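# Stand the bottle upright inside the shelf's lower compartment

## Task

Put the bottle in the lower compartment of the shelving unit, standing upright with the cap at the top, so that all of its base rests on that compartment's floor and lies behind the front lip. It must stay that way by itself once the robot is gone, so release it and pull the gripper away at the end.

## Robot and tools

Robot: one six-joint arm (waist, shoulder, elbow, forearm roll, wrist pitch, wrist roll) with a two-finger parallel gripper. The only camera is cam_wrist, on the wrist, giving 616x616 images. Something may occasionally pull briefly on a held part. Nothing may be pushed or dropped off the table.

Frames. The scene frame has its origin on the table surface directly under the arm's base, +z up, and +y to the left when facing along +x. The arm's base may sit tilted relative to the table. The gripper's own frame: fingers extend along its +z, and they open and close along its y. The reported end_effector_position is the point between the pads when closed; closed fingertips stick out about 33 mm past it, fully open ones about 9 mm. Closing pushes the fingertips roughly 24 mm farther out, so keep that clearance over surfaces. The printed position can be off, more so when the arm reaches far.

The row. Every motion command is a single row of 9 numbers, each in [-1, 1], in this order: dx, dy, dz, rx, ry, rz, position, force_limit, speed. This robot has one arm, so there is only one row per step, never a list per arm.
- dx, dy, dz, rx, ry, rz are an offset, not a pose. They are expressed in the gripper's own axes and counted from the gripper pose shown in the most recent result that reports it. Before any result in the scene has shown it, and for any second or later call in the same reply, they count from wherever the robot is when the action begins. A value of 1.0 equals 0.6 m for translation or 180 degrees for rotation. rx, ry, rz form one rotation vector. All zeros is not a pause: it pulls the gripper back to that reference pose.
- position is an absolute finger setting: +1 fully open (140 mm), about -0.8 where the pads touch, -1 closes until blocked.
- force_limit scales the squeeze on parts up to 40 mm wide: about 14 N at -1, 60 N at 0, 107 N at +1.
- speed scales how fast the pad gap changes: about 30 mm/s at -1, 140 at 0, 250 at +1.

Tools.
execute_actions: argument actions, a list holding at most one item (or empty), plus optional pictures (boolean, camera images included unless false). Empty list: just read the state. Item with rows (1 to 15 rows) and optional steps (1 to 15, default 15): each row is used for one 1/30 s step, the final row repeating if steps exceed rows. Every row refers to the same reference pose, not to the previous row. Item with only steps (up to 300): a wait counted from the previous result, so time spent replying is included. A rejected call sends nothing.
move: argument target (one 9-number row as above, same offset rules) and speed in m/s (0.002 to 0.5, default 0.25; turning capped at twice that in rad/s). It drives the gripper in a straight line toward the target over 0.5 to 10 s; longer paths stop at 10 s short of the goal. It does not avoid obstacles, the gripper may lag, drift or overshoot the speed (especially near full reach), and it rotates the shorter way. Finger values are sent at the start. Its result adds a move: line giving the outcome (done, off_target, moving, held, fault) and which limits acted: paced means the sent pose was clipped, held means the clearance check blocked some steps, after which the arm can jump faster than asked. Distance from target is also given.
wait: argument seconds (0 to 10); nothing new is sent.
zoom_image: arguments camera ("cam_wrist") and region [x0, y0, x1, y1] in pixels from the top-left, at most 504 by 504; gives a closer look at the latest image.
finished_scene: argument scene, the number of the current scene; irreversible, and the result reports success. Replying without any tool call ends everything.

Motion limits. Each step the commanded pose is clipped to within 70 mm and 16 degrees of the measured one; position wins over orientation when both cannot be met. After an action, the arm continues only to the last clipped pose, so check the result and send the remainder. Joint speeds are capped (2.09 rad/s waist and shoulder, 3.14 elbow, 3.93 wrist joints) with 0.3 s to accelerate. The elbow cannot fully straighten. Elbow range is -2.792 to 2.792 rad; the others span about ±6.283.

Results. The state line gives end_effector_position (m), end_effector_quat_wxyz, and linear and angular velocities in the scene frame. "Hand target" shows where the controller is heading. A "pose unreachable" line and HELD step marks mean the clearance check (which treats any mount under the base as arm) altered or blocked the command. position_measured is in counts: 3 fully open, 230 pads touching, not linear. object_status: 0 moving, 1 blocked while opening, 2 blocked while closing (a grip), 3 reached the setting or pads met (a thin item may still be held). Confirm a grasp by reading 2. Stopped fingers stay put until position changes by 0.01 or more; to squeeze harder, raise force_limit and switch position between -1 and -0.98.

Avoid. Contact torque at a joint's load limit (waist and shoulder 306, elbow 144, wrist joints 40.5 N m, including held weight) or an outside force of 144 N causes a 10 s stop that cancels the rest of the call. The arm is stiff, so aiming even slightly past a firm contact can fault; faster approaches hit harder. Long holding heats motors; a MOTOR HOT line precedes an OVER-TEMPERATURE FAULT brake stop. Avoid drops, slips, slams and hard pushes, and make sure the bottle stands unsupported before finishing.

Each tool is called after ">>>" by a JSON object that holds its "api" and its "payload", one argument or row to a line.

## Session

>>> {"api": "execute_actions", "payload": {
  "actions": []
}}

Scene clock: 0.00 s of 5800.00 s.
end_effector_position=(+0.7987, +0.2320, +0.3720) position_measured=3 object_status=3 end_effector_quat_wxyz=(-0.025, +0.734, +0.644, -0.214) end_effector_velocity=(-0.000, +0.000, -0.000) end_effector_angular_velocity=(+0.001, +0.001, +0.000)
Joint positions: [ 0.336  0.711  0.914 -0.142  1.926  0.407]
Joint velocities: [ 0.     0.     0.001  0.001  0.    -0.   ]
Hand target: +0.799, +0.232, +0.372; -0.025, +0.734, +0.644, -0.214

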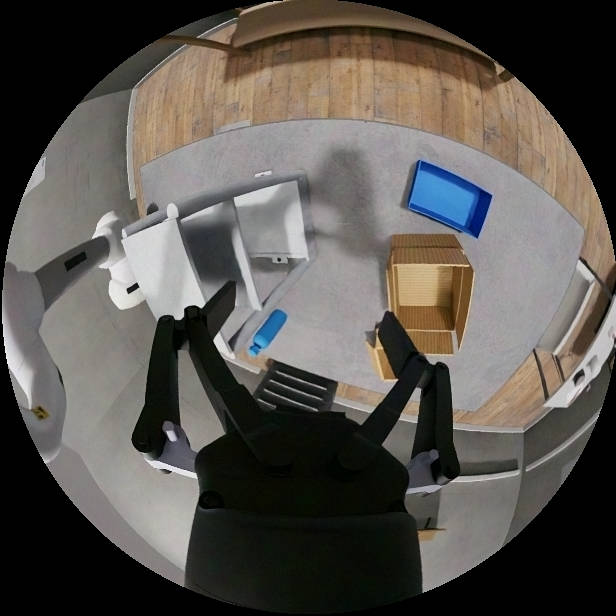

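>>> {"api": "zoom_image", "payload": {
  "camera": "cam_wrist",
  "region": [90, 140, 370, 420]
}}

>>> {"api": "move", "payload": {
  "target": [0,0,0,0.1,-0.09,0,1,0,0]
}}

Region (90, 140, 370, 420) of cam_wrist's 616x616 image, scaled by 1.800, with more detail than that image has.

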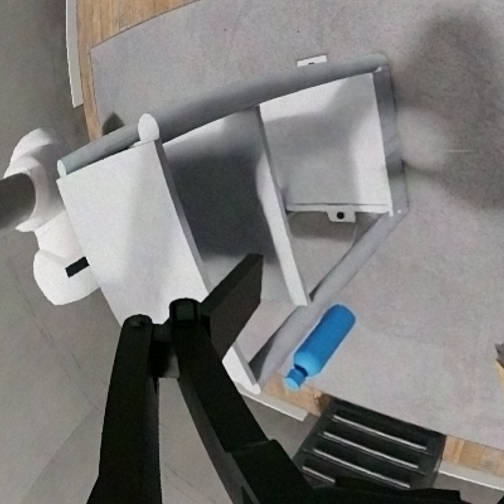

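Scene clock: 12.00 s of 5800.00 s.
end_effector_position=(+0.7986, +0.2320, +0.3720) position_measured=3 object_status=3 end_effector_quat_wxyz=(-0.049, +0.684, +0.599, -0.412) end_effector_velocity=(-0.000, -0.000, +0.000) end_effector_angular_velocity=(-0.003, +0.004, +0.000)
Joint positions: [ 0.367  0.972  0.589 -0.311  2.391  0.324]
Joint velocities: [ 0.     0.003 -0.004 -0.003  0.006 -0.003]
Hand target: +0.799, +0.232, +0.372; -0.049, +0.684, +0.599, -0.413
Off the commanded pose: 0.000 m, 0 deg.
After step 90, 7.73 s passed at rest.
move: done

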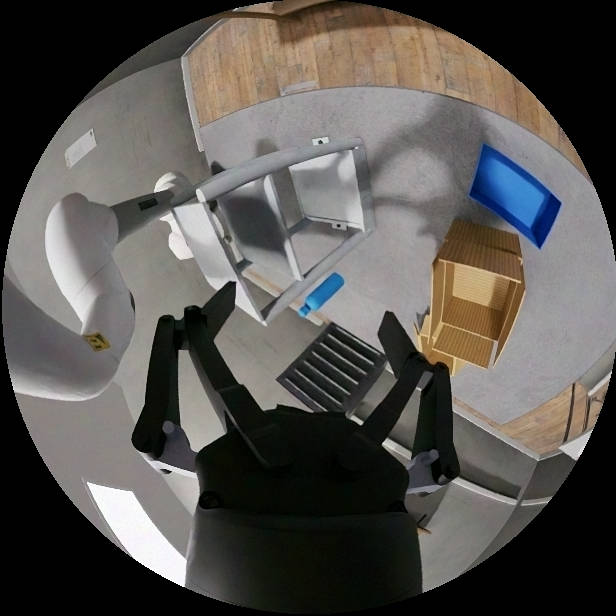

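>>> {"api": "move", "payload": {
  "target": [0,0,0,-0.203,0.183,0,1,0,0],
  "speed": 0.4
}}

>>> {"api": "move", "payload": {
  "target": [-0.25,0,0,0,0,0,1,0,0]
}}

Scene clock: 22.83 s of 5800.00 s.
end_effector_position=(+0.7988, +0.2320, +0.3722) position_measured=3 object_status=3 end_effector_quat_wxyz=(+0.001, +0.752, +0.659, +0.001) end_effector_velocity=(-0.000, +0.001, -0.000) end_effector_angular_velocity=(+0.003, -0.004, +0.002)
Joint positions: [ 0.285  0.461  1.263 -0.005  1.412  0.378]
Joint velocities: [ 0.    -0.002  0.004  0.002 -0.006 -0.002]
Hand target: +0.799, +0.232, +0.372; +0.001, +0.752, +0.659, +0.001
Off the commanded pose: 0.000 m, 0 deg.
After step 90, 6.23 s passed at rest.
move: done

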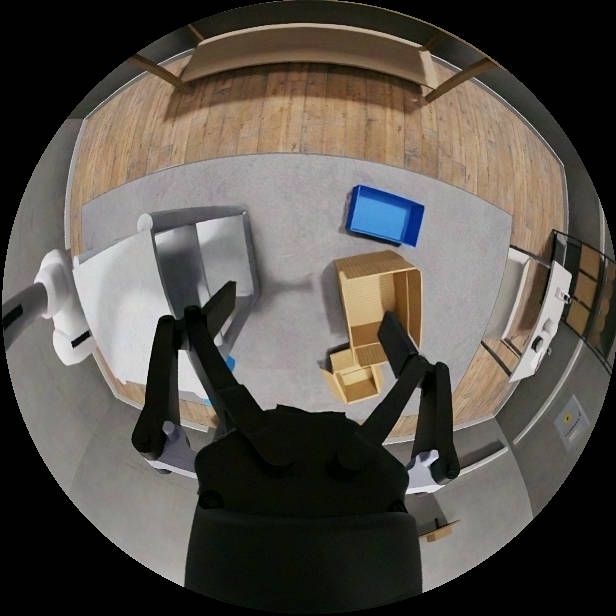

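Scene clock: 23.87 s of 5800.00 s.
end_effector_position=(+0.7789, +0.0833, +0.3721) position_measured=3 object_status=3 end_effector_quat_wxyz=(+0.001, +0.752, +0.659, +0.001) end_effector_velocity=(-0.001, -0.001, -0.000) end_effector_angular_velocity=(+0.001, +0.002, -0.000)
Joint positions: [ 0.106  0.381  1.38  -0.004  1.375  0.199]
Joint velocities: [-0.002 -0.     0.001  0.001  0.001 -0.001]
Hand target: +0.779, +0.083, +0.372; +0.001, +0.752, +0.659, +0.001
Off the commanded pose: 0.000 m, 0 deg.
move: done

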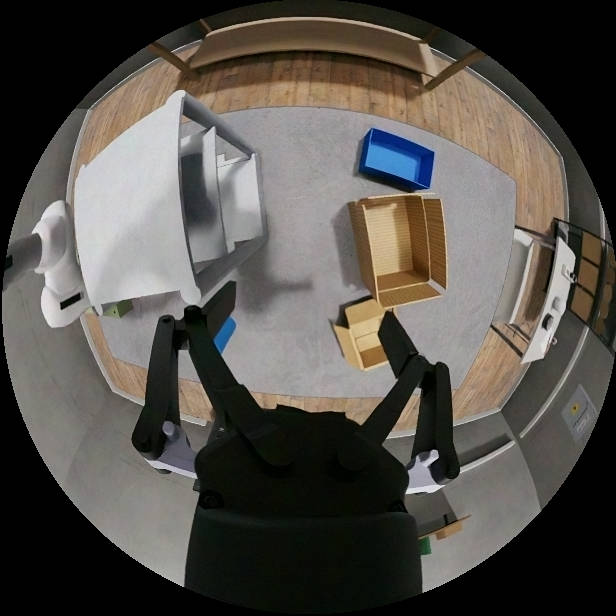

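>>> {"api": "move", "payload": {
  "target": [-0.5,-0.2,0.1,0,0,0.042,1,0,0]
}}

Scene clock: 45.20 s of 5800.00 s.
end_effector_position=(+0.6203, -0.1983, +0.3118) position_measured=3 object_status=3 end_effector_quat_wxyz=(+0.000, +0.794, +0.608, +0.001) end_effector_velocity=(-0.001, -0.002, -0.000) end_effector_angular_velocity=(-0.001, -0.000, -0.001)
Joint positions: [-0.321  0.2    1.731 -0.001  1.203 -0.097]
Joint velocities: [-0.003 -0.     0.001 -0.    -0.001 -0.002]
Hand target: +0.620, -0.198, +0.312; +0.000, +0.794, +0.608, +0.001
Off the commanded pose: 0.000 m, 0 deg.
After step 90, 16.57 s passed at rest.
move: done

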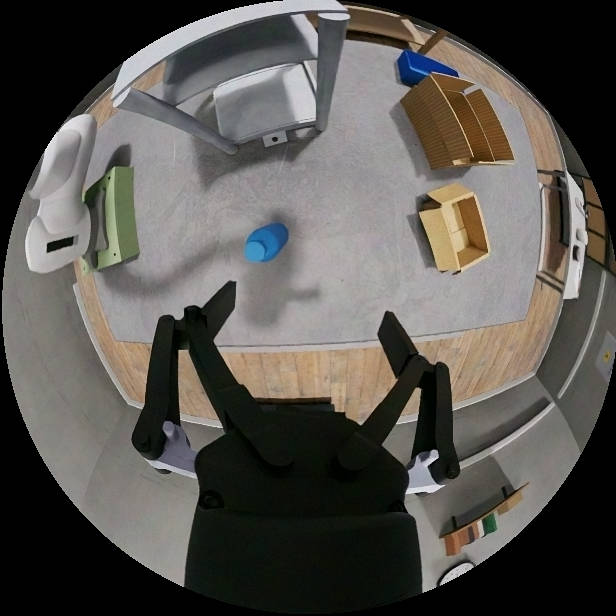

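>>> {"api": "move", "payload": {
  "target": [-0.3,-0.033,0.15,0,0,-0.084,1,0,0]
}}

>>> {"api": "move", "payload": {
  "target": [0,0,0.2,0,0.5,0,1,0,0],
  "speed": 0.4
}}

Scene clock: 63.00 s of 5800.00 s.
end_effector_position=(+0.5541, -0.3667, +0.2216) position_measured=3 object_status=3 end_effector_quat_wxyz=(+0.000, +0.707, +0.707, +0.001) end_effector_velocity=(-0.000, -0.002, +0.000) end_effector_angular_velocity=(-0.000, +0.001, +0.000)
Joint positions: [-0.597  0.284  1.801  0.001  1.05  -0.638]
Joint velocities: [-0.002  0.001 -0.002 -0.001  0.001 -0.002]
Hand target: +0.554, -0.367, +0.222; +0.000, +0.707, +0.707, +0.001
Off the commanded pose: 0.000 m, 0 deg.
After step 90, 13.53 s passed at rest.
move: done

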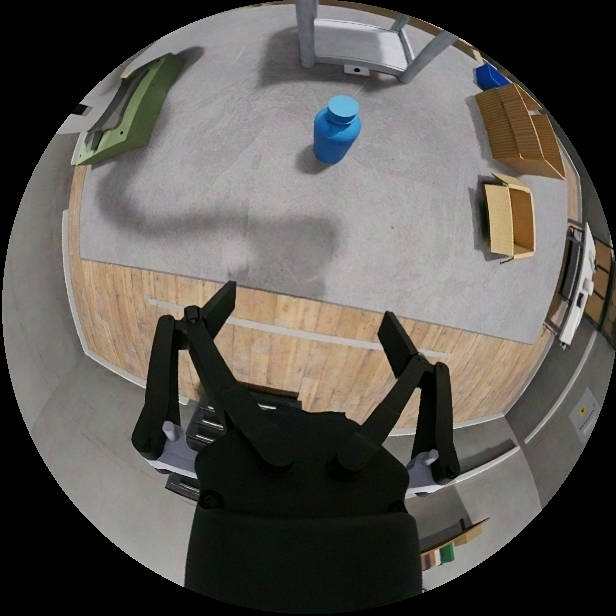

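Scene clock: 65.43 s of 5800.00 s.
end_effector_position=(+0.5539, -0.3662, +0.1012) position_measured=3 object_status=3 end_effector_quat_wxyz=(+0.499, -0.500, -0.500, -0.501) end_effector_velocity=(-0.000, -0.000, -0.001) end_effector_angular_velocity=(+0.004, +0.001, -0.000)
Joint positions: [-0.9    1.058  1.406  0.753  2.098 -1.135]
Joint velocities: [-0.     0.002 -0.001  0.001  0.002  0.001]
Hand target: +0.554, -0.366, +0.101; +0.499, -0.500, -0.500, -0.501
Off the commanded pose: 0.001 m, 0 deg.
move: done

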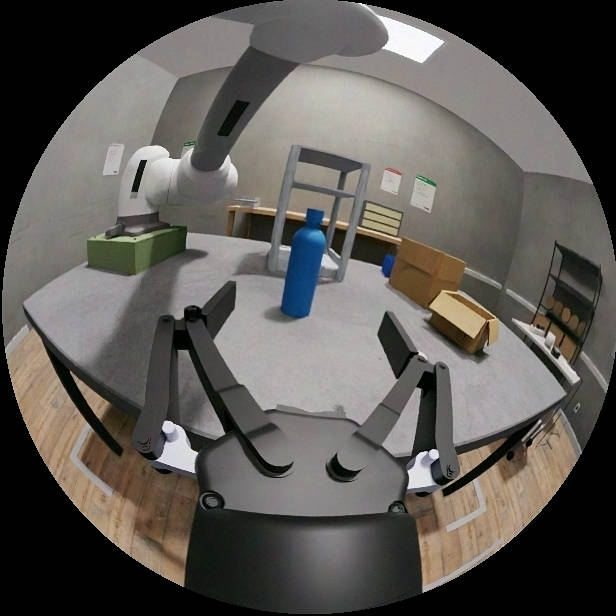

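>>> {"api": "move", "payload": {
  "target": [0,0,0.25,0,0,0,1,0,0],
  "speed": 0.15
}}

Scene clock: 71.20 s of 5800.00 s.
end_effector_position=(+0.5540, -0.2163, +0.1013) position_measured=3 object_status=3 end_effector_quat_wxyz=(+0.499, -0.500, -0.500, -0.501) end_effector_velocity=(+0.000, +0.002, -0.000) end_effector_angular_velocity=(+0.000, +0.001, +0.002)
Joint positions: [-0.785  0.957  1.676  0.812  1.932 -1.217]
Joint velocities: [ 0.003 -0.     0.002  0.001 -0.001 -0.   ]
Hand target: +0.554, -0.216, +0.101; +0.499, -0.500, -0.500, -0.501
Off the commanded pose: 0.000 m, 0 deg.
After step 90, 1.37 s passed at rest.
move: done

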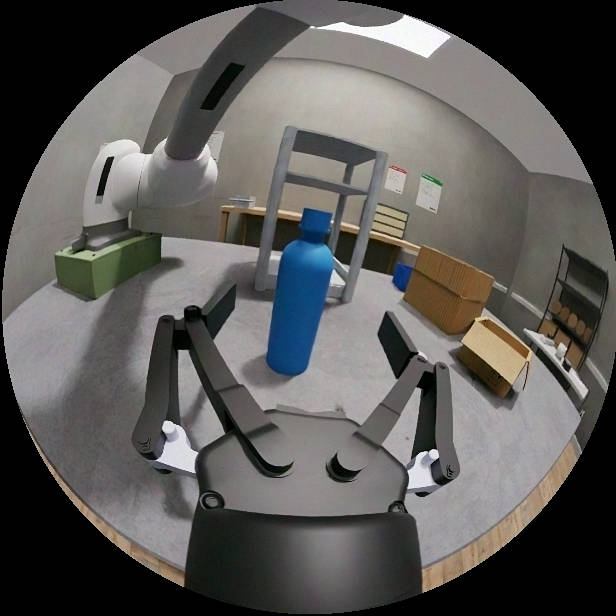

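>>> {"api": "move", "payload": {
  "target": [0,-0.013,0.11,0,0,0,1,0,0],
  "speed": 0.1
}}

Scene clock: 75.40 s of 5800.00 s.
end_effector_position=(+0.5463, -0.1504, +0.1014) position_measured=3 object_status=3 end_effector_quat_wxyz=(+0.499, -0.500, -0.500, -0.501) end_effector_velocity=(+0.000, +0.001, -0.000) end_effector_angular_velocity=(-0.000, -0.000, -0.001)
Joint positions: [-0.732  0.92   1.788  0.847  1.864 -1.258]
Joint velocities: [ 0.001 -0.     0.001  0.002 -0.001 -0.   ]
Hand target: +0.546, -0.150, +0.101; +0.499, -0.500, -0.500, -0.501
Off the commanded pose: 0.000 m, 0 deg.
After step 90, 0.17 s passed at rest.
move: done

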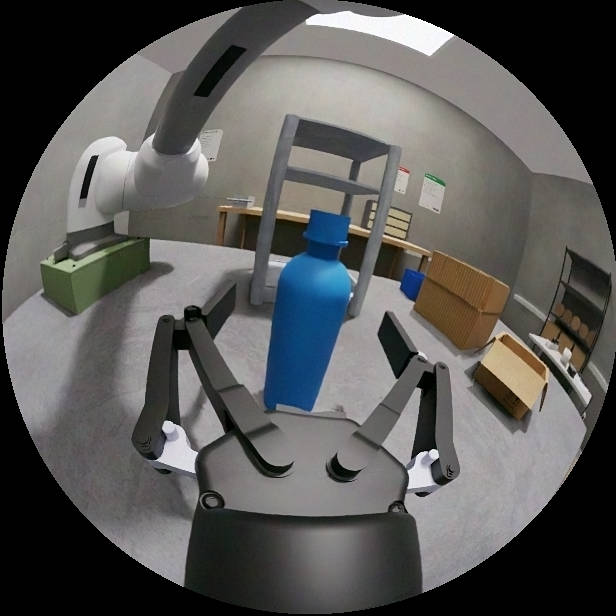

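>>> {"api": "move", "payload": {
  "target": [0,0,0.035,0,0,0,1,0,0],
  "speed": 0.1
}}

>>> {"api": "move", "payload": {
  "target": [0,0,0,0,0,0,-1,0.4,-0.3]
}}

>>> {"api": "move", "payload": {
  "target": [0.09,0,0.15,0,0,0,-1,0.4,-0.3],
  "speed": 0.1
}}

Scene clock: 89.30 s of 5800.00 s.
end_effector_position=(+0.5463, -0.1294, +0.1014) position_measured=3 object_status=3 end_effector_quat_wxyz=(+0.499, -0.500, -0.500, -0.501) end_effector_velocity=(-0.000, +0.001, -0.000) end_effector_angular_velocity=(-0.000, -0.000, +0.000)
Joint positions: [-0.711  0.911  1.818  0.864  1.844 -1.267]
Joint velocities: [ 0.001 -0.     0.001  0.001 -0.001 -0.001]
Hand target: +0.546, -0.129, +0.101; +0.499, -0.500, -0.500, -0.501
Off the commanded pose: 0.000 m, 0 deg.
After step 90, 10.17 s passed at rest.
move: done

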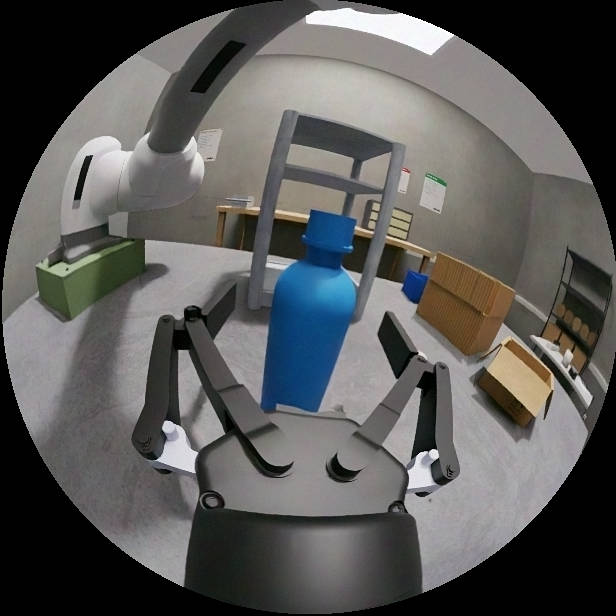

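Scene clock: 90.37 s of 5800.00 s.
end_effector_position=(+0.5463, -0.1294, +0.1014) position_measured=149 object_status=2 end_effector_quat_wxyz=(+0.499, -0.500, -0.500, -0.501) end_effector_velocity=(-0.000, -0.000, -0.000) end_effector_angular_velocity=(-0.000, +0.002, -0.001)
Joint positions: [-0.711  0.911  1.818  0.864  1.844 -1.267]
Joint velocities: [-0.001 -0.     0.001 -0.001 -0.     0.001]
Hand target: +0.546, -0.129, +0.101; +0.499, -0.500, -0.500, -0.501
Off the commanded pose: 0.000 m, 0 deg.
move: done

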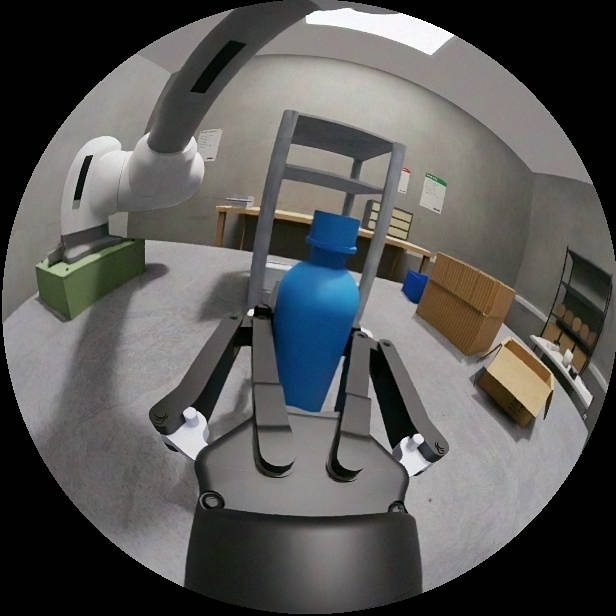

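Scene clock: 91.77 s of 5800.00 s.
end_effector_position=(+0.5463, -0.0396, +0.1554) position_measured=149 object_status=2 end_effector_quat_wxyz=(+0.499, -0.500, -0.500, -0.501) end_effector_velocity=(+0.000, +0.001, +0.001) end_effector_angular_velocity=(+0.001, +0.000, +0.000)
Joint positions: [-0.61   0.79   1.949  0.96   1.806 -1.251]
Joint velocities: [ 0.001 -0.001  0.001  0.001  0.001  0.   ]
Hand target: +0.546, -0.039, +0.155; +0.499, -0.500, -0.500, -0.501
Off the commanded pose: 0.000 m, 0 deg.
move: done

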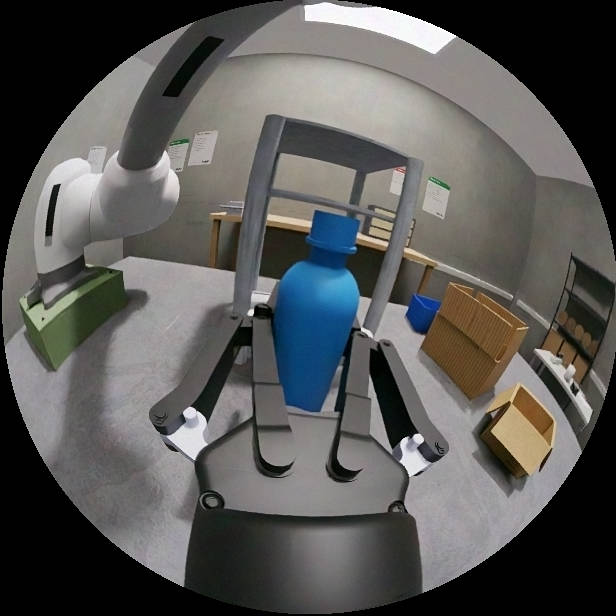

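>>> {"api": "move", "payload": {
  "target": [-0.01,0,0.12,0,0,0,-1,0.4,-0.3],
  "speed": 0.06
}}

>>> {"api": "zoom_image", "payload": {
  "camera": "cam_wrist",
  "region": [130, 60, 530, 460]
}}

Scene clock: 102.73 s of 5800.00 s.
end_effector_position=(+0.5464, +0.0324, +0.1495) position_measured=149 object_status=2 end_effector_quat_wxyz=(+0.499, -0.500, -0.500, -0.501) end_effector_velocity=(+0.000, +0.001, +0.000) end_effector_angular_velocity=(+0.000, +0.000, -0.000)
Joint positions: [-0.518  0.776  2.023  1.039  1.745 -1.284]
Joint velocities: [ 0.001 -0.     0.     0.002 -0.     0.   ]
Hand target: +0.546, +0.032, +0.149; +0.499, -0.500, -0.500, -0.501
Off the commanded pose: 0.000 m, 0 deg.
After step 100, 6.13 s passed at rest.
move: done

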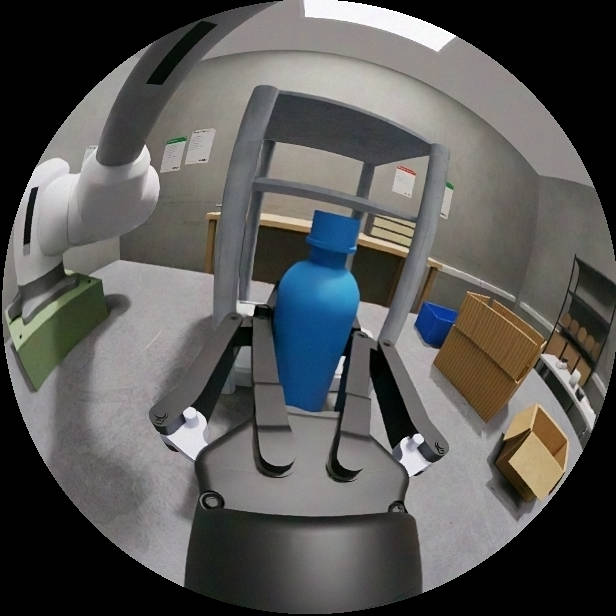

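Region (130, 60, 530, 460) of cam_wrist's 616x616 image, scaled by 1.260, with more detail than that image has.

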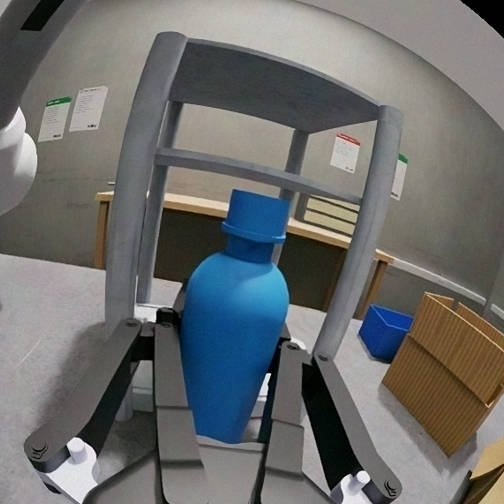

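>>> {"api": "move", "payload": {
  "target": [0.012,0.015,0.13,0,0,0,-1,0.4,-0.3],
  "speed": 0.02
}}

Scene clock: 114.87 s of 5800.00 s.
end_effector_position=(+0.5555, +0.1103, +0.1567) position_measured=149 object_status=2 end_effector_quat_wxyz=(+0.499, -0.500, -0.500, -0.501) end_effector_velocity=(+0.000, +0.001, +0.000) end_effector_angular_velocity=(+0.001, +0.001, -0.001)
Joint positions: [-0.398  0.75   2.075  1.151  1.699 -1.289]
Joint velocities: [ 0.002 -0.     0.001  0.003 -0.     0.001]
Hand target: +0.555, +0.110, +0.157; +0.499, -0.500, -0.500, -0.501
Off the commanded pose: 0.000 m, 0 deg.
After step 90, 4.97 s passed at rest.
move: done

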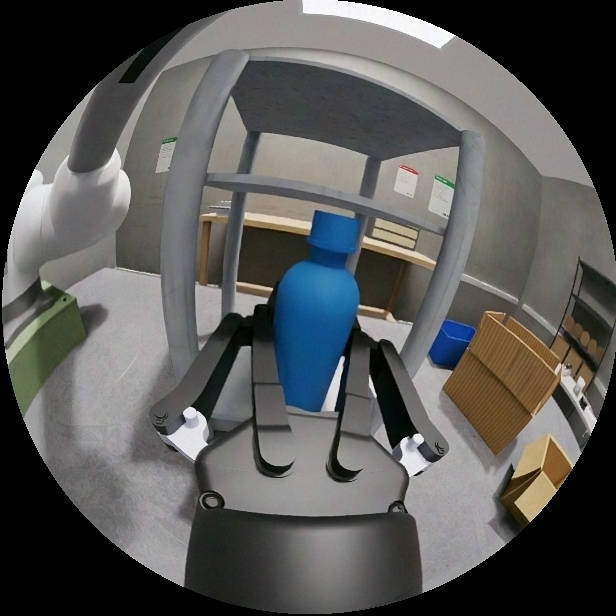

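>>> {"api": "move", "payload": {
  "target": [0,0.008,0.045,0,0,0,-1,0.4,-0.3],
  "speed": 0.02
}}

>>> {"api": "move", "payload": {
  "target": [-0.02,0,0,0,0,0,-1,0.4,-0.3],
  "speed": 0.01
}}

Scene clock: 122.07 s of 5800.00 s.
end_effector_position=(+0.5603, +0.1372, +0.1567) position_measured=149 object_status=2 end_effector_quat_wxyz=(+0.499, -0.500, -0.500, -0.501) end_effector_velocity=(-0.000, +0.001, -0.000) end_effector_angular_velocity=(-0.001, -0.000, +0.002)
Joint positions: [-0.354  0.747  2.085  1.194  1.684 -1.29 ]
Joint velocities: [ 0.003 -0.     0.     0.    -0.001 -0.   ]
Hand target: +0.560, +0.137, +0.157; +0.499, -0.500, -0.500, -0.501
Off the commanded pose: 0.000 m, 0 deg.
After step 90, 2.60 s passed at rest.
move: done

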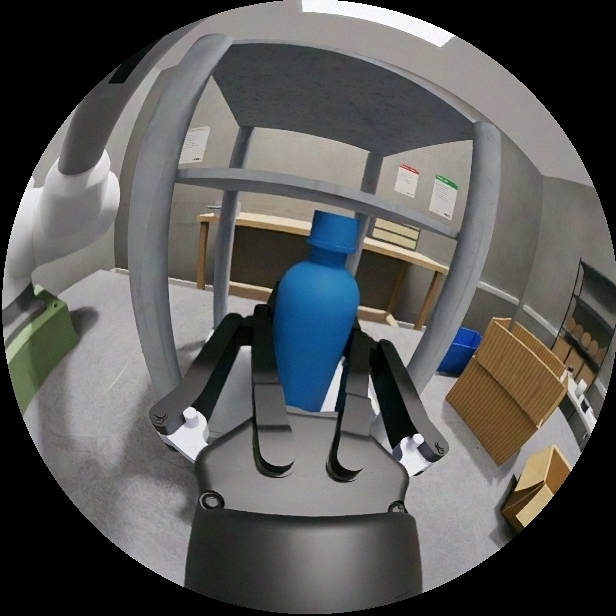

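Scene clock: 123.50 s of 5800.00 s.
end_effector_position=(+0.5603, +0.1372, +0.1448) position_measured=149 object_status=2 end_effector_quat_wxyz=(+0.499, -0.500, -0.500, -0.501) end_effector_velocity=(-0.001, +0.000, -0.001) end_effector_angular_velocity=(-0.001, +0.003, +0.001)
Joint positions: [-0.354  0.768  2.081  1.192  1.677 -1.307]
Joint velocities: [-0.     0.001  0.001 -0.002 -0.001  0.001]
Hand target: +0.560, +0.137, +0.145; +0.499, -0.500, -0.500, -0.501
Off the commanded pose: 0.000 m, 0 deg.
move: done

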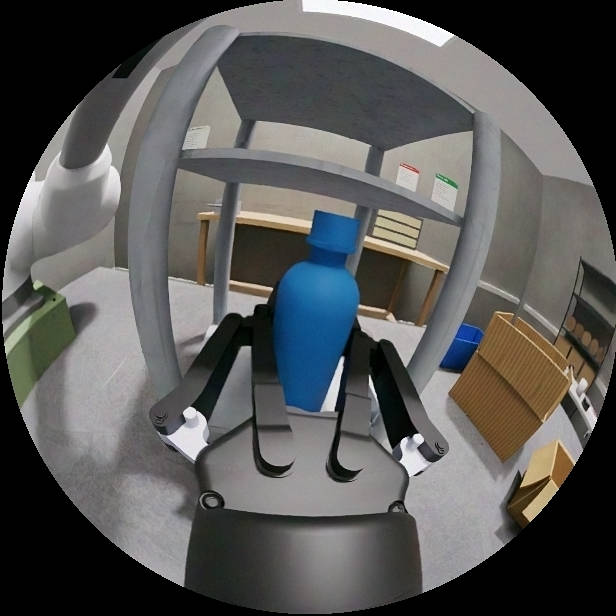

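>>> {"api": "move", "payload": {
  "target": [-0.015,0,0,0,0,0,-1,0.4,-0.3],
  "speed": 0.006
}}

Scene clock: 131.43 s of 5800.00 s.
end_effector_position=(+0.5603, +0.1372, +0.1358) position_measured=149 object_status=2 end_effector_quat_wxyz=(+0.499, -0.500, -0.500, -0.501) end_effector_velocity=(-0.001, +0.001, -0.000) end_effector_angular_velocity=(+0.001, -0.000, +0.002)
Joint positions: [-0.354  0.784  2.078  1.191  1.672 -1.319]
Joint velocities: [ 0.001  0.001  0.001 -0.001  0.001 -0.001]
Hand target: +0.560, +0.137, +0.136; +0.499, -0.500, -0.500, -0.501
Off the commanded pose: 0.000 m, 0 deg.
After step 90, 3.23 s passed at rest.
move: done

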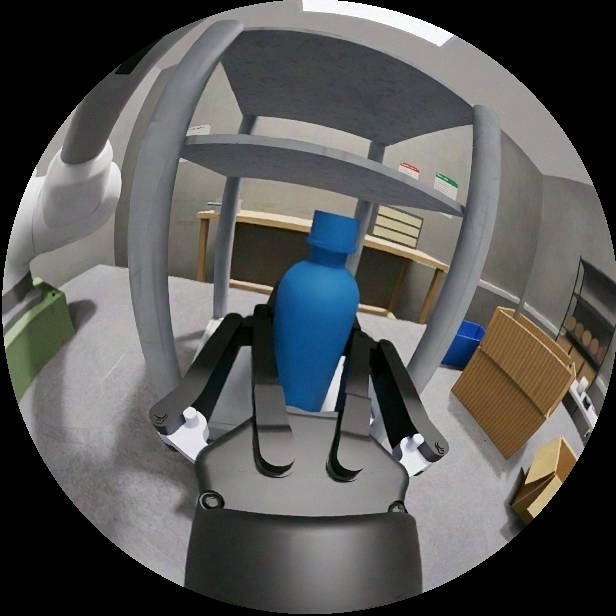

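>>> {"api": "move", "payload": {
  "target": [-0.012,0,0,0,0,0,-0.98,-0.5,-0.3],
  "speed": 0.005
}}

Scene clock: 139.93 s of 5800.00 s.
end_effector_position=(+0.5603, +0.1372, +0.1286) position_measured=149 object_status=2 end_effector_quat_wxyz=(+0.499, -0.500, -0.500, -0.501) end_effector_velocity=(-0.000, +0.000, -0.001) end_effector_angular_velocity=(-0.004, -0.001, +0.002)
Joint positions: [-0.354  0.797  2.076  1.19   1.668 -1.328]
Joint velocities: [ 0.001  0.001 -0.001 -0.002 -0.003 -0.001]
Hand target: +0.560, +0.137, +0.129; +0.499, -0.500, -0.500, -0.501
Off the commanded pose: 0.000 m, 0 deg.
After step 90, 3.83 s passed at rest.
move: done

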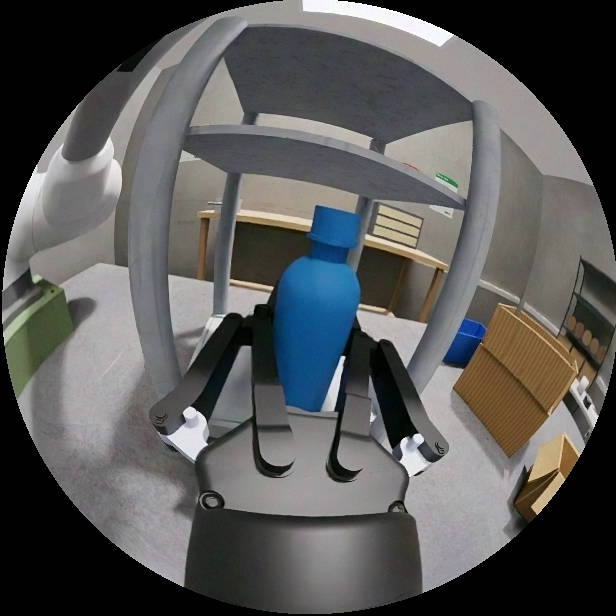

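Contact made.

>>> {"api": "move", "payload": {
  "target": [0,0,0,0,0,0,0.2,-0.5,-0.6]
}}

>>> {"api": "move", "payload": {
  "target": [0,0,-0.3,0,0,0,0.2,-0.5,-0.6],
  "speed": 0.1
}}

>>> {"api": "zoom_image", "payload": {
  "camera": "cam_wrist",
  "region": [180, 130, 460, 410]
}}

Scene clock: 148.40 s of 5800.00 s.
end_effector_position=(+0.5603, +0.1372, +0.1286) position_measured=104 object_status=3 end_effector_quat_wxyz=(+0.499, -0.500, -0.500, -0.501) end_effector_velocity=(+0.001, +0.000, +0.001) end_effector_angular_velocity=(+0.002, +0.002, -0.002)
Joint positions: [-0.354  0.797  2.076  1.19   1.668 -1.328]
Joint velocities: [ 0.001 -0.    -0.     0.003  0.001  0.003]
Hand target: +0.560, +0.137, +0.129; +0.499, -0.500, -0.500, -0.501
Off the commanded pose: 0.000 m, 0 deg.
After step 90, 4.77 s passed at rest.
move: done

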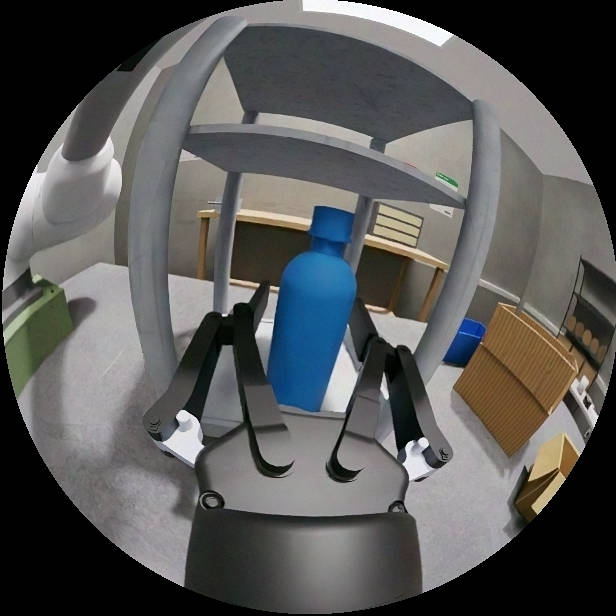

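Scene clock: 150.57 s of 5800.00 s.
end_effector_position=(+0.5601, -0.0427, +0.1285) position_measured=104 object_status=3 end_effector_quat_wxyz=(+0.499, -0.500, -0.500, -0.501) end_effector_velocity=(+0.000, -0.000, +0.000) end_effector_angular_velocity=(+0.000, -0.001, -0.000)
Joint positions: [-0.602  0.842  1.914  0.965  1.794 -1.263]
Joint velocities: [-0.     0.    -0.001  0.     0.001  0.   ]
Hand target: +0.560, -0.043, +0.128; +0.499, -0.500, -0.500, -0.501
Off the commanded pose: 0.000 m, 0 deg.
move: done

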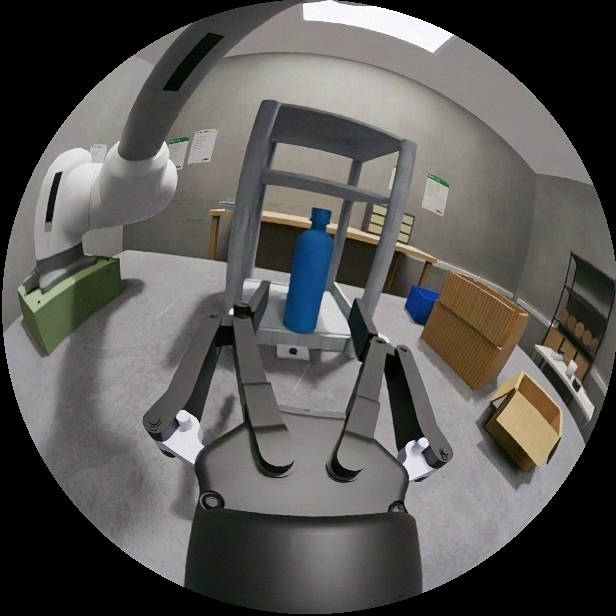

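Region (180, 130, 460, 410) of cam_wrist's 616x616 image, scaled by 1.800, with more detail than that image has.

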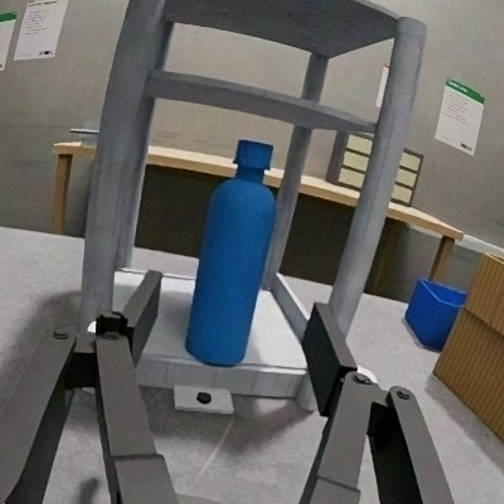

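>>> {"api": "move", "payload": {
  "target": [0,0,0.28,0,0,0,0.2,0,-0.6],
  "speed": 0.1
}}

>>> {"api": "move", "payload": {
  "target": [0,0,0,0,0,0,-1,0,-0.6]
}}

>>> {"api": "move", "payload": {
  "target": [0.004,0.007,0.055,0,0,0,-1,0,-0.6],
  "speed": 0.015
}}

>>> {"api": "move", "payload": {
  "target": [-0.003,0,0,0,0,0,-1,0,-0.6],
  "speed": 0.005
}}

>>> {"api": "move", "payload": {
  "target": [0,0,0,0,0,0,0.1,0,-0.8]
}}

>>> {"api": "move", "payload": {
  "target": [0,-0.007,-0.33,0,0,0,0.1,0,-0.8],
  "speed": 0.1
}}

Scene clock: 165.13 s of 5800.00 s.
end_effector_position=(+0.5603, +0.1252, +0.1286) position_measured=104 object_status=3 end_effector_quat_wxyz=(+0.499, -0.500, -0.500, -0.501) end_effector_velocity=(+0.000, +0.001, +0.000) end_effector_angular_velocity=(+0.001, -0.000, +0.000)
Joint positions: [-0.372  0.799  2.068  1.172  1.675 -1.325]
Joint velocities: [ 0.002 -0.     0.     0.002  0.    -0.001]
Hand target: +0.560, +0.125, +0.129; +0.499, -0.500, -0.500, -0.501
Off the commanded pose: 0.000 m, 0 deg.
After step 90, 9.53 s passed at rest.
move: done

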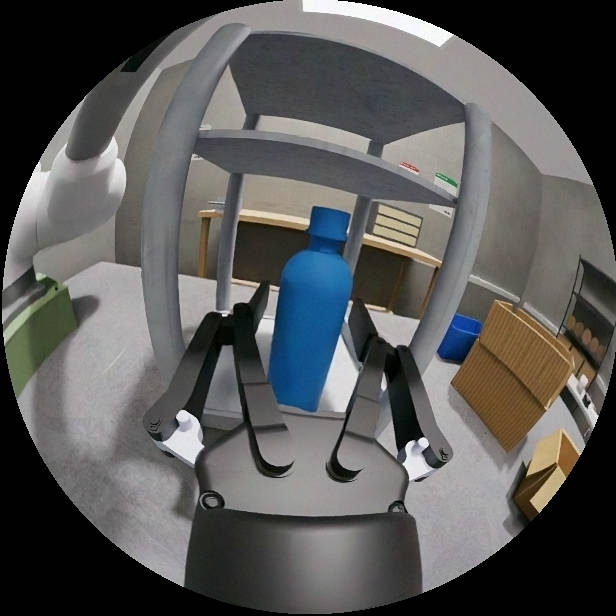

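Scene clock: 165.73 s of 5800.00 s.
end_effector_position=(+0.5603, +0.1252, +0.1286) position_measured=149 object_status=2 end_effector_quat_wxyz=(+0.499, -0.500, -0.500, -0.501) end_effector_velocity=(-0.000, +0.000, -0.000) end_effector_angular_velocity=(-0.000, -0.001, +0.002)
Joint positions: [-0.372  0.799  2.068  1.172  1.675 -1.325]
Joint velocities: [ 0.001 -0.    -0.    -0.001  0.    -0.001]
Hand target: +0.560, +0.125, +0.129; +0.499, -0.500, -0.500, -0.501
Off the commanded pose: 0.000 m, 0 deg.
move: done

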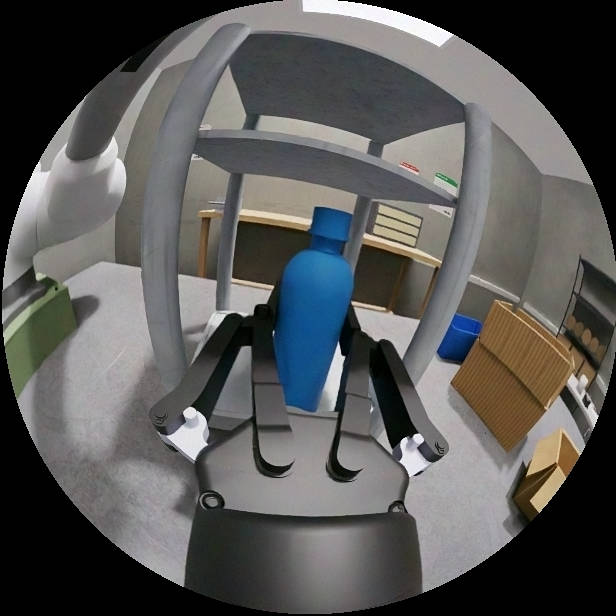

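Scene clock: 168.17 s of 5800.00 s.
end_effector_position=(+0.5645, +0.1582, +0.1310) position_measured=149 object_status=2 end_effector_quat_wxyz=(+0.499, -0.500, -0.500, -0.501) end_effector_velocity=(+0.000, +0.001, +0.000) end_effector_angular_velocity=(+0.001, -0.002, +0.001)
Joint positions: [-0.318  0.791  2.082  1.224  1.659 -1.325]
Joint velocities: [ 0.002 -0.    -0.     0.001  0.    -0.001]
Hand target: +0.564, +0.158, +0.131; +0.499, -0.500, -0.500, -0.501
Off the commanded pose: 0.000 m, 0 deg.
move: done

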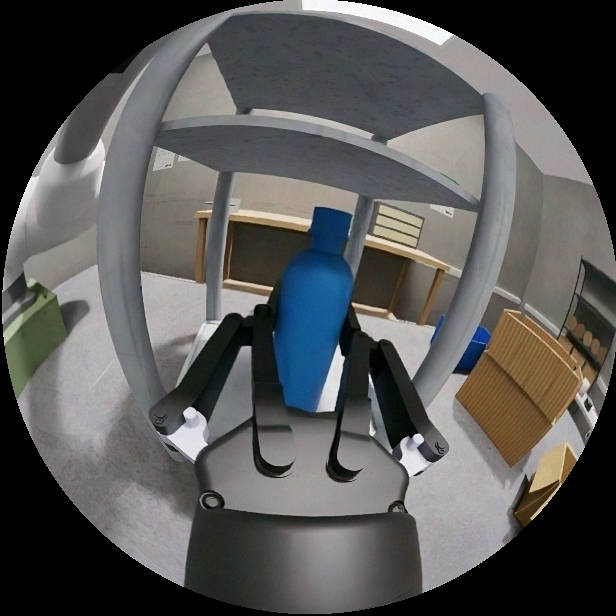

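Scene clock: 168.87 s of 5800.00 s.
end_effector_position=(+0.5645, +0.1582, +0.1292) position_measured=149 object_status=2 end_effector_quat_wxyz=(+0.499, -0.500, -0.500, -0.501) end_effector_velocity=(+0.000, -0.001, -0.000) end_effector_angular_velocity=(-0.000, +0.000, -0.001)
Joint positions: [-0.318  0.795  2.081  1.224  1.658 -1.328]
Joint velocities: [-0.001  0.    -0.     0.    -0.001 -0.   ]
Hand target: +0.564, +0.158, +0.129; +0.499, -0.500, -0.500, -0.501
Off the commanded pose: 0.000 m, 0 deg.
move: done

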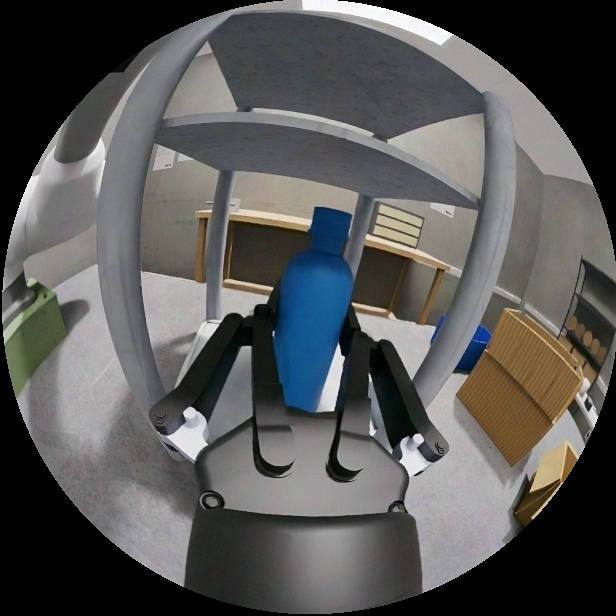

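Scene clock: 169.47 s of 5800.00 s.
end_effector_position=(+0.5645, +0.1582, +0.1292) position_measured=117 object_status=0 end_effector_quat_wxyz=(+0.499, -0.500, -0.500, -0.501) end_effector_velocity=(-0.000, -0.001, +0.000) end_effector_angular_velocity=(+0.000, -0.001, -0.001)
Joint positions: [-0.318  0.795  2.081  1.224  1.658 -1.328]
Joint velocities: [-0.002  0.     0.001 -0.     0.    -0.001]
Hand target: +0.564, +0.158, +0.129; +0.499, -0.500, -0.500, -0.501
Off the commanded pose: 0.000 m, 0 deg.
move: done

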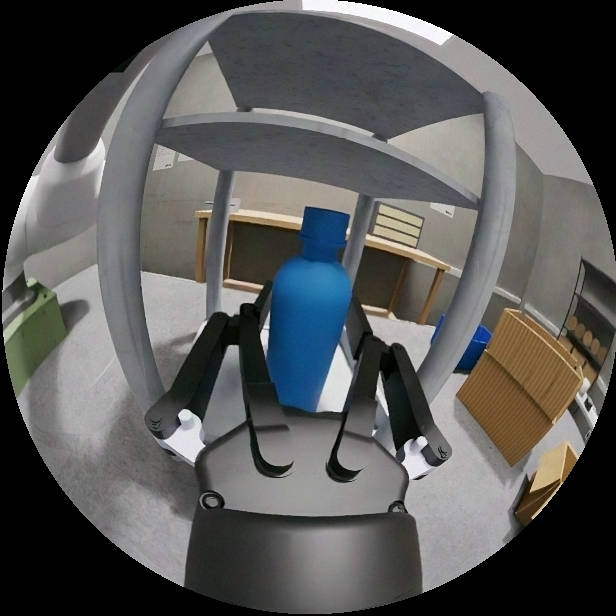

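Scene clock: 171.80 s of 5800.00 s.
end_effector_position=(+0.5601, -0.0397, +0.1291) position_measured=117 object_status=3 end_effector_quat_wxyz=(+0.499, -0.500, -0.500, -0.501) end_effector_velocity=(+0.000, -0.001, +0.001) end_effector_angular_velocity=(+0.003, +0.001, -0.003)
Joint positions: [-0.598  0.84   1.918  0.968  1.792 -1.264]
Joint velocities: [-0.003  0.    -0.     0.001  0.002  0.001]
Hand target: +0.560, -0.040, +0.129; +0.499, -0.500, -0.500, -0.501
Off the commanded pose: 0.000 m, 0 deg.
move: done

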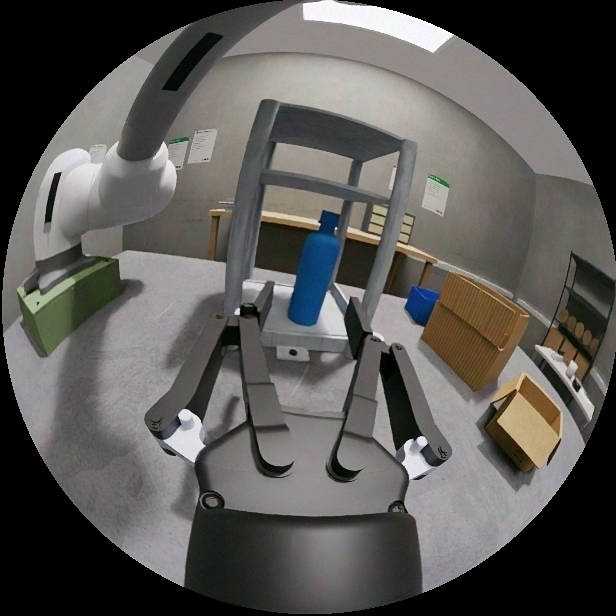

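Possibly still wobbling; check.

>>> {"api": "wait", "payload": {
  "seconds": 1
}}

Scene clock: 175.77 s of 5800.00 s.
end_effector_position=(+0.5601, -0.0398, +0.1291) position_measured=117 object_status=3 end_effector_quat_wxyz=(+0.499, -0.500, -0.500, -0.501) end_effector_velocity=(-0.001, +0.001, +0.001) end_effector_angular_velocity=(+0.002, +0.002, +0.003)
Joint positions: [-0.598  0.84   1.917  0.968  1.792 -1.264]
Joint velocities: [ 0.001  0.     0.001 -0.001  0.003  0.001]
Hand target: +0.560, -0.040, +0.129; +0.499, -0.500, -0.500, -0.501
Off the commanded pose: 0.000 m, 0 deg.
Steps of this call (steps 1 to 119: nothing new was sent). Readings (end_effector_position | what the end effector reports):
1: (+0.5601, -0.0397, +0.1291) | position_measured=117 object_status=3
2: (+0.5601, -0.0398, +0.1291) | position_measured=117 object_status=3
4: (+0.5601, -0.0398, +0.1291) | position_measured=117 object_status=3
8: (+0.5601, -0.0398, +0.1291) | position_measured=117 object_status=3
119: the state above

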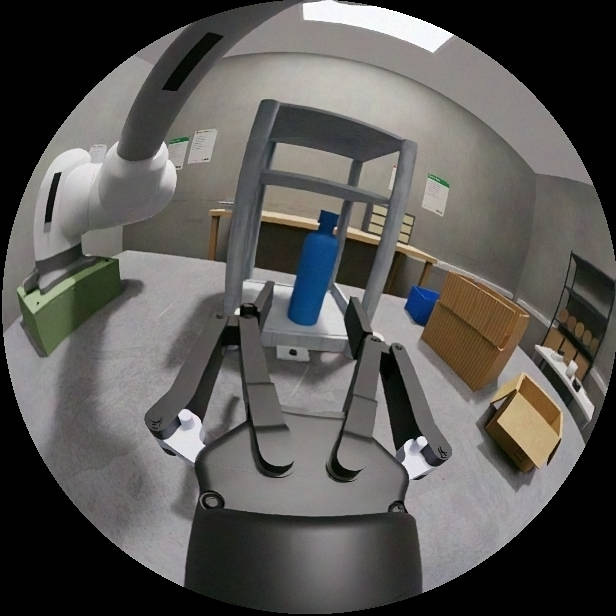

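Still rocking slightly.

>>> {"api": "wait", "payload": {
  "seconds": 5
}}

>>> {"api": "zoom_image", "payload": {
  "camera": "cam_wrist",
  "region": [220, 170, 420, 370]
}}

Scene clock: 187.20 s of 5800.00 s.
end_effector_position=(+0.5601, -0.0398, +0.1291) position_measured=117 object_status=3 end_effector_quat_wxyz=(+0.499, -0.500, -0.500, -0.501) end_effector_velocity=(-0.000, -0.000, -0.000) end_effector_angular_velocity=(-0.000, -0.000, +0.000)
Joint positions: [-0.598  0.84   1.917  0.968  1.792 -1.264]
Joint velocities: [-0.    -0.     0.    -0.001 -0.    -0.001]
Hand target: +0.560, -0.040, +0.129; +0.499, -0.500, -0.500, -0.501
Off the commanded pose: 0.000 m, 0 deg.
Steps of this call (steps 1 to 343: nothing new was sent). Readings (end_effector_position | what the end effector reports):
1: (+0.5601, -0.0398, +0.1291) | position_measured=117 object_status=3
2: (+0.5601, -0.0398, +0.1291) | position_measured=117 object_status=3
4: (+0.5601, -0.0398, +0.1291) | position_measured=117 object_status=3
8: (+0.5601, -0.0398, +0.1291) | position_measured=117 object_status=3
343: the state above

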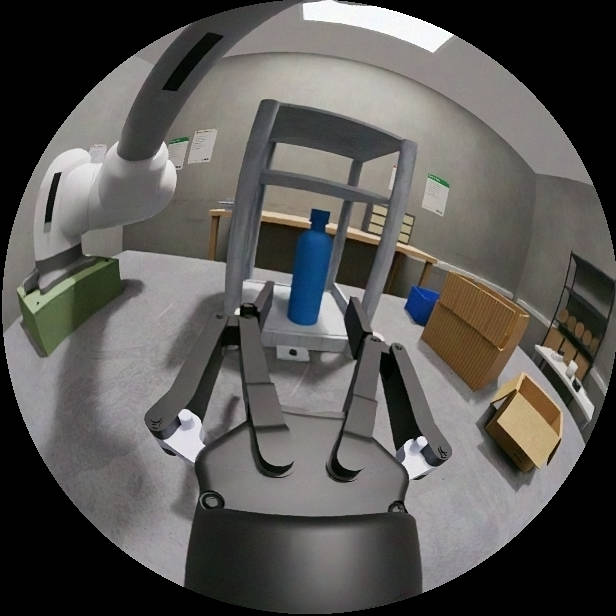

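Region (220, 170, 420, 370) of cam_wrist's 616x616 image, scaled by 2.520, with more detail than that image has.

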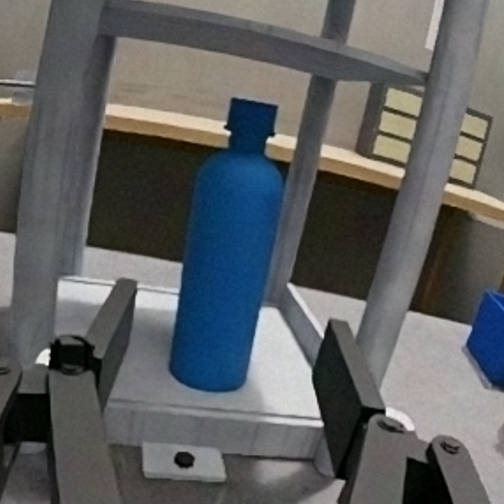

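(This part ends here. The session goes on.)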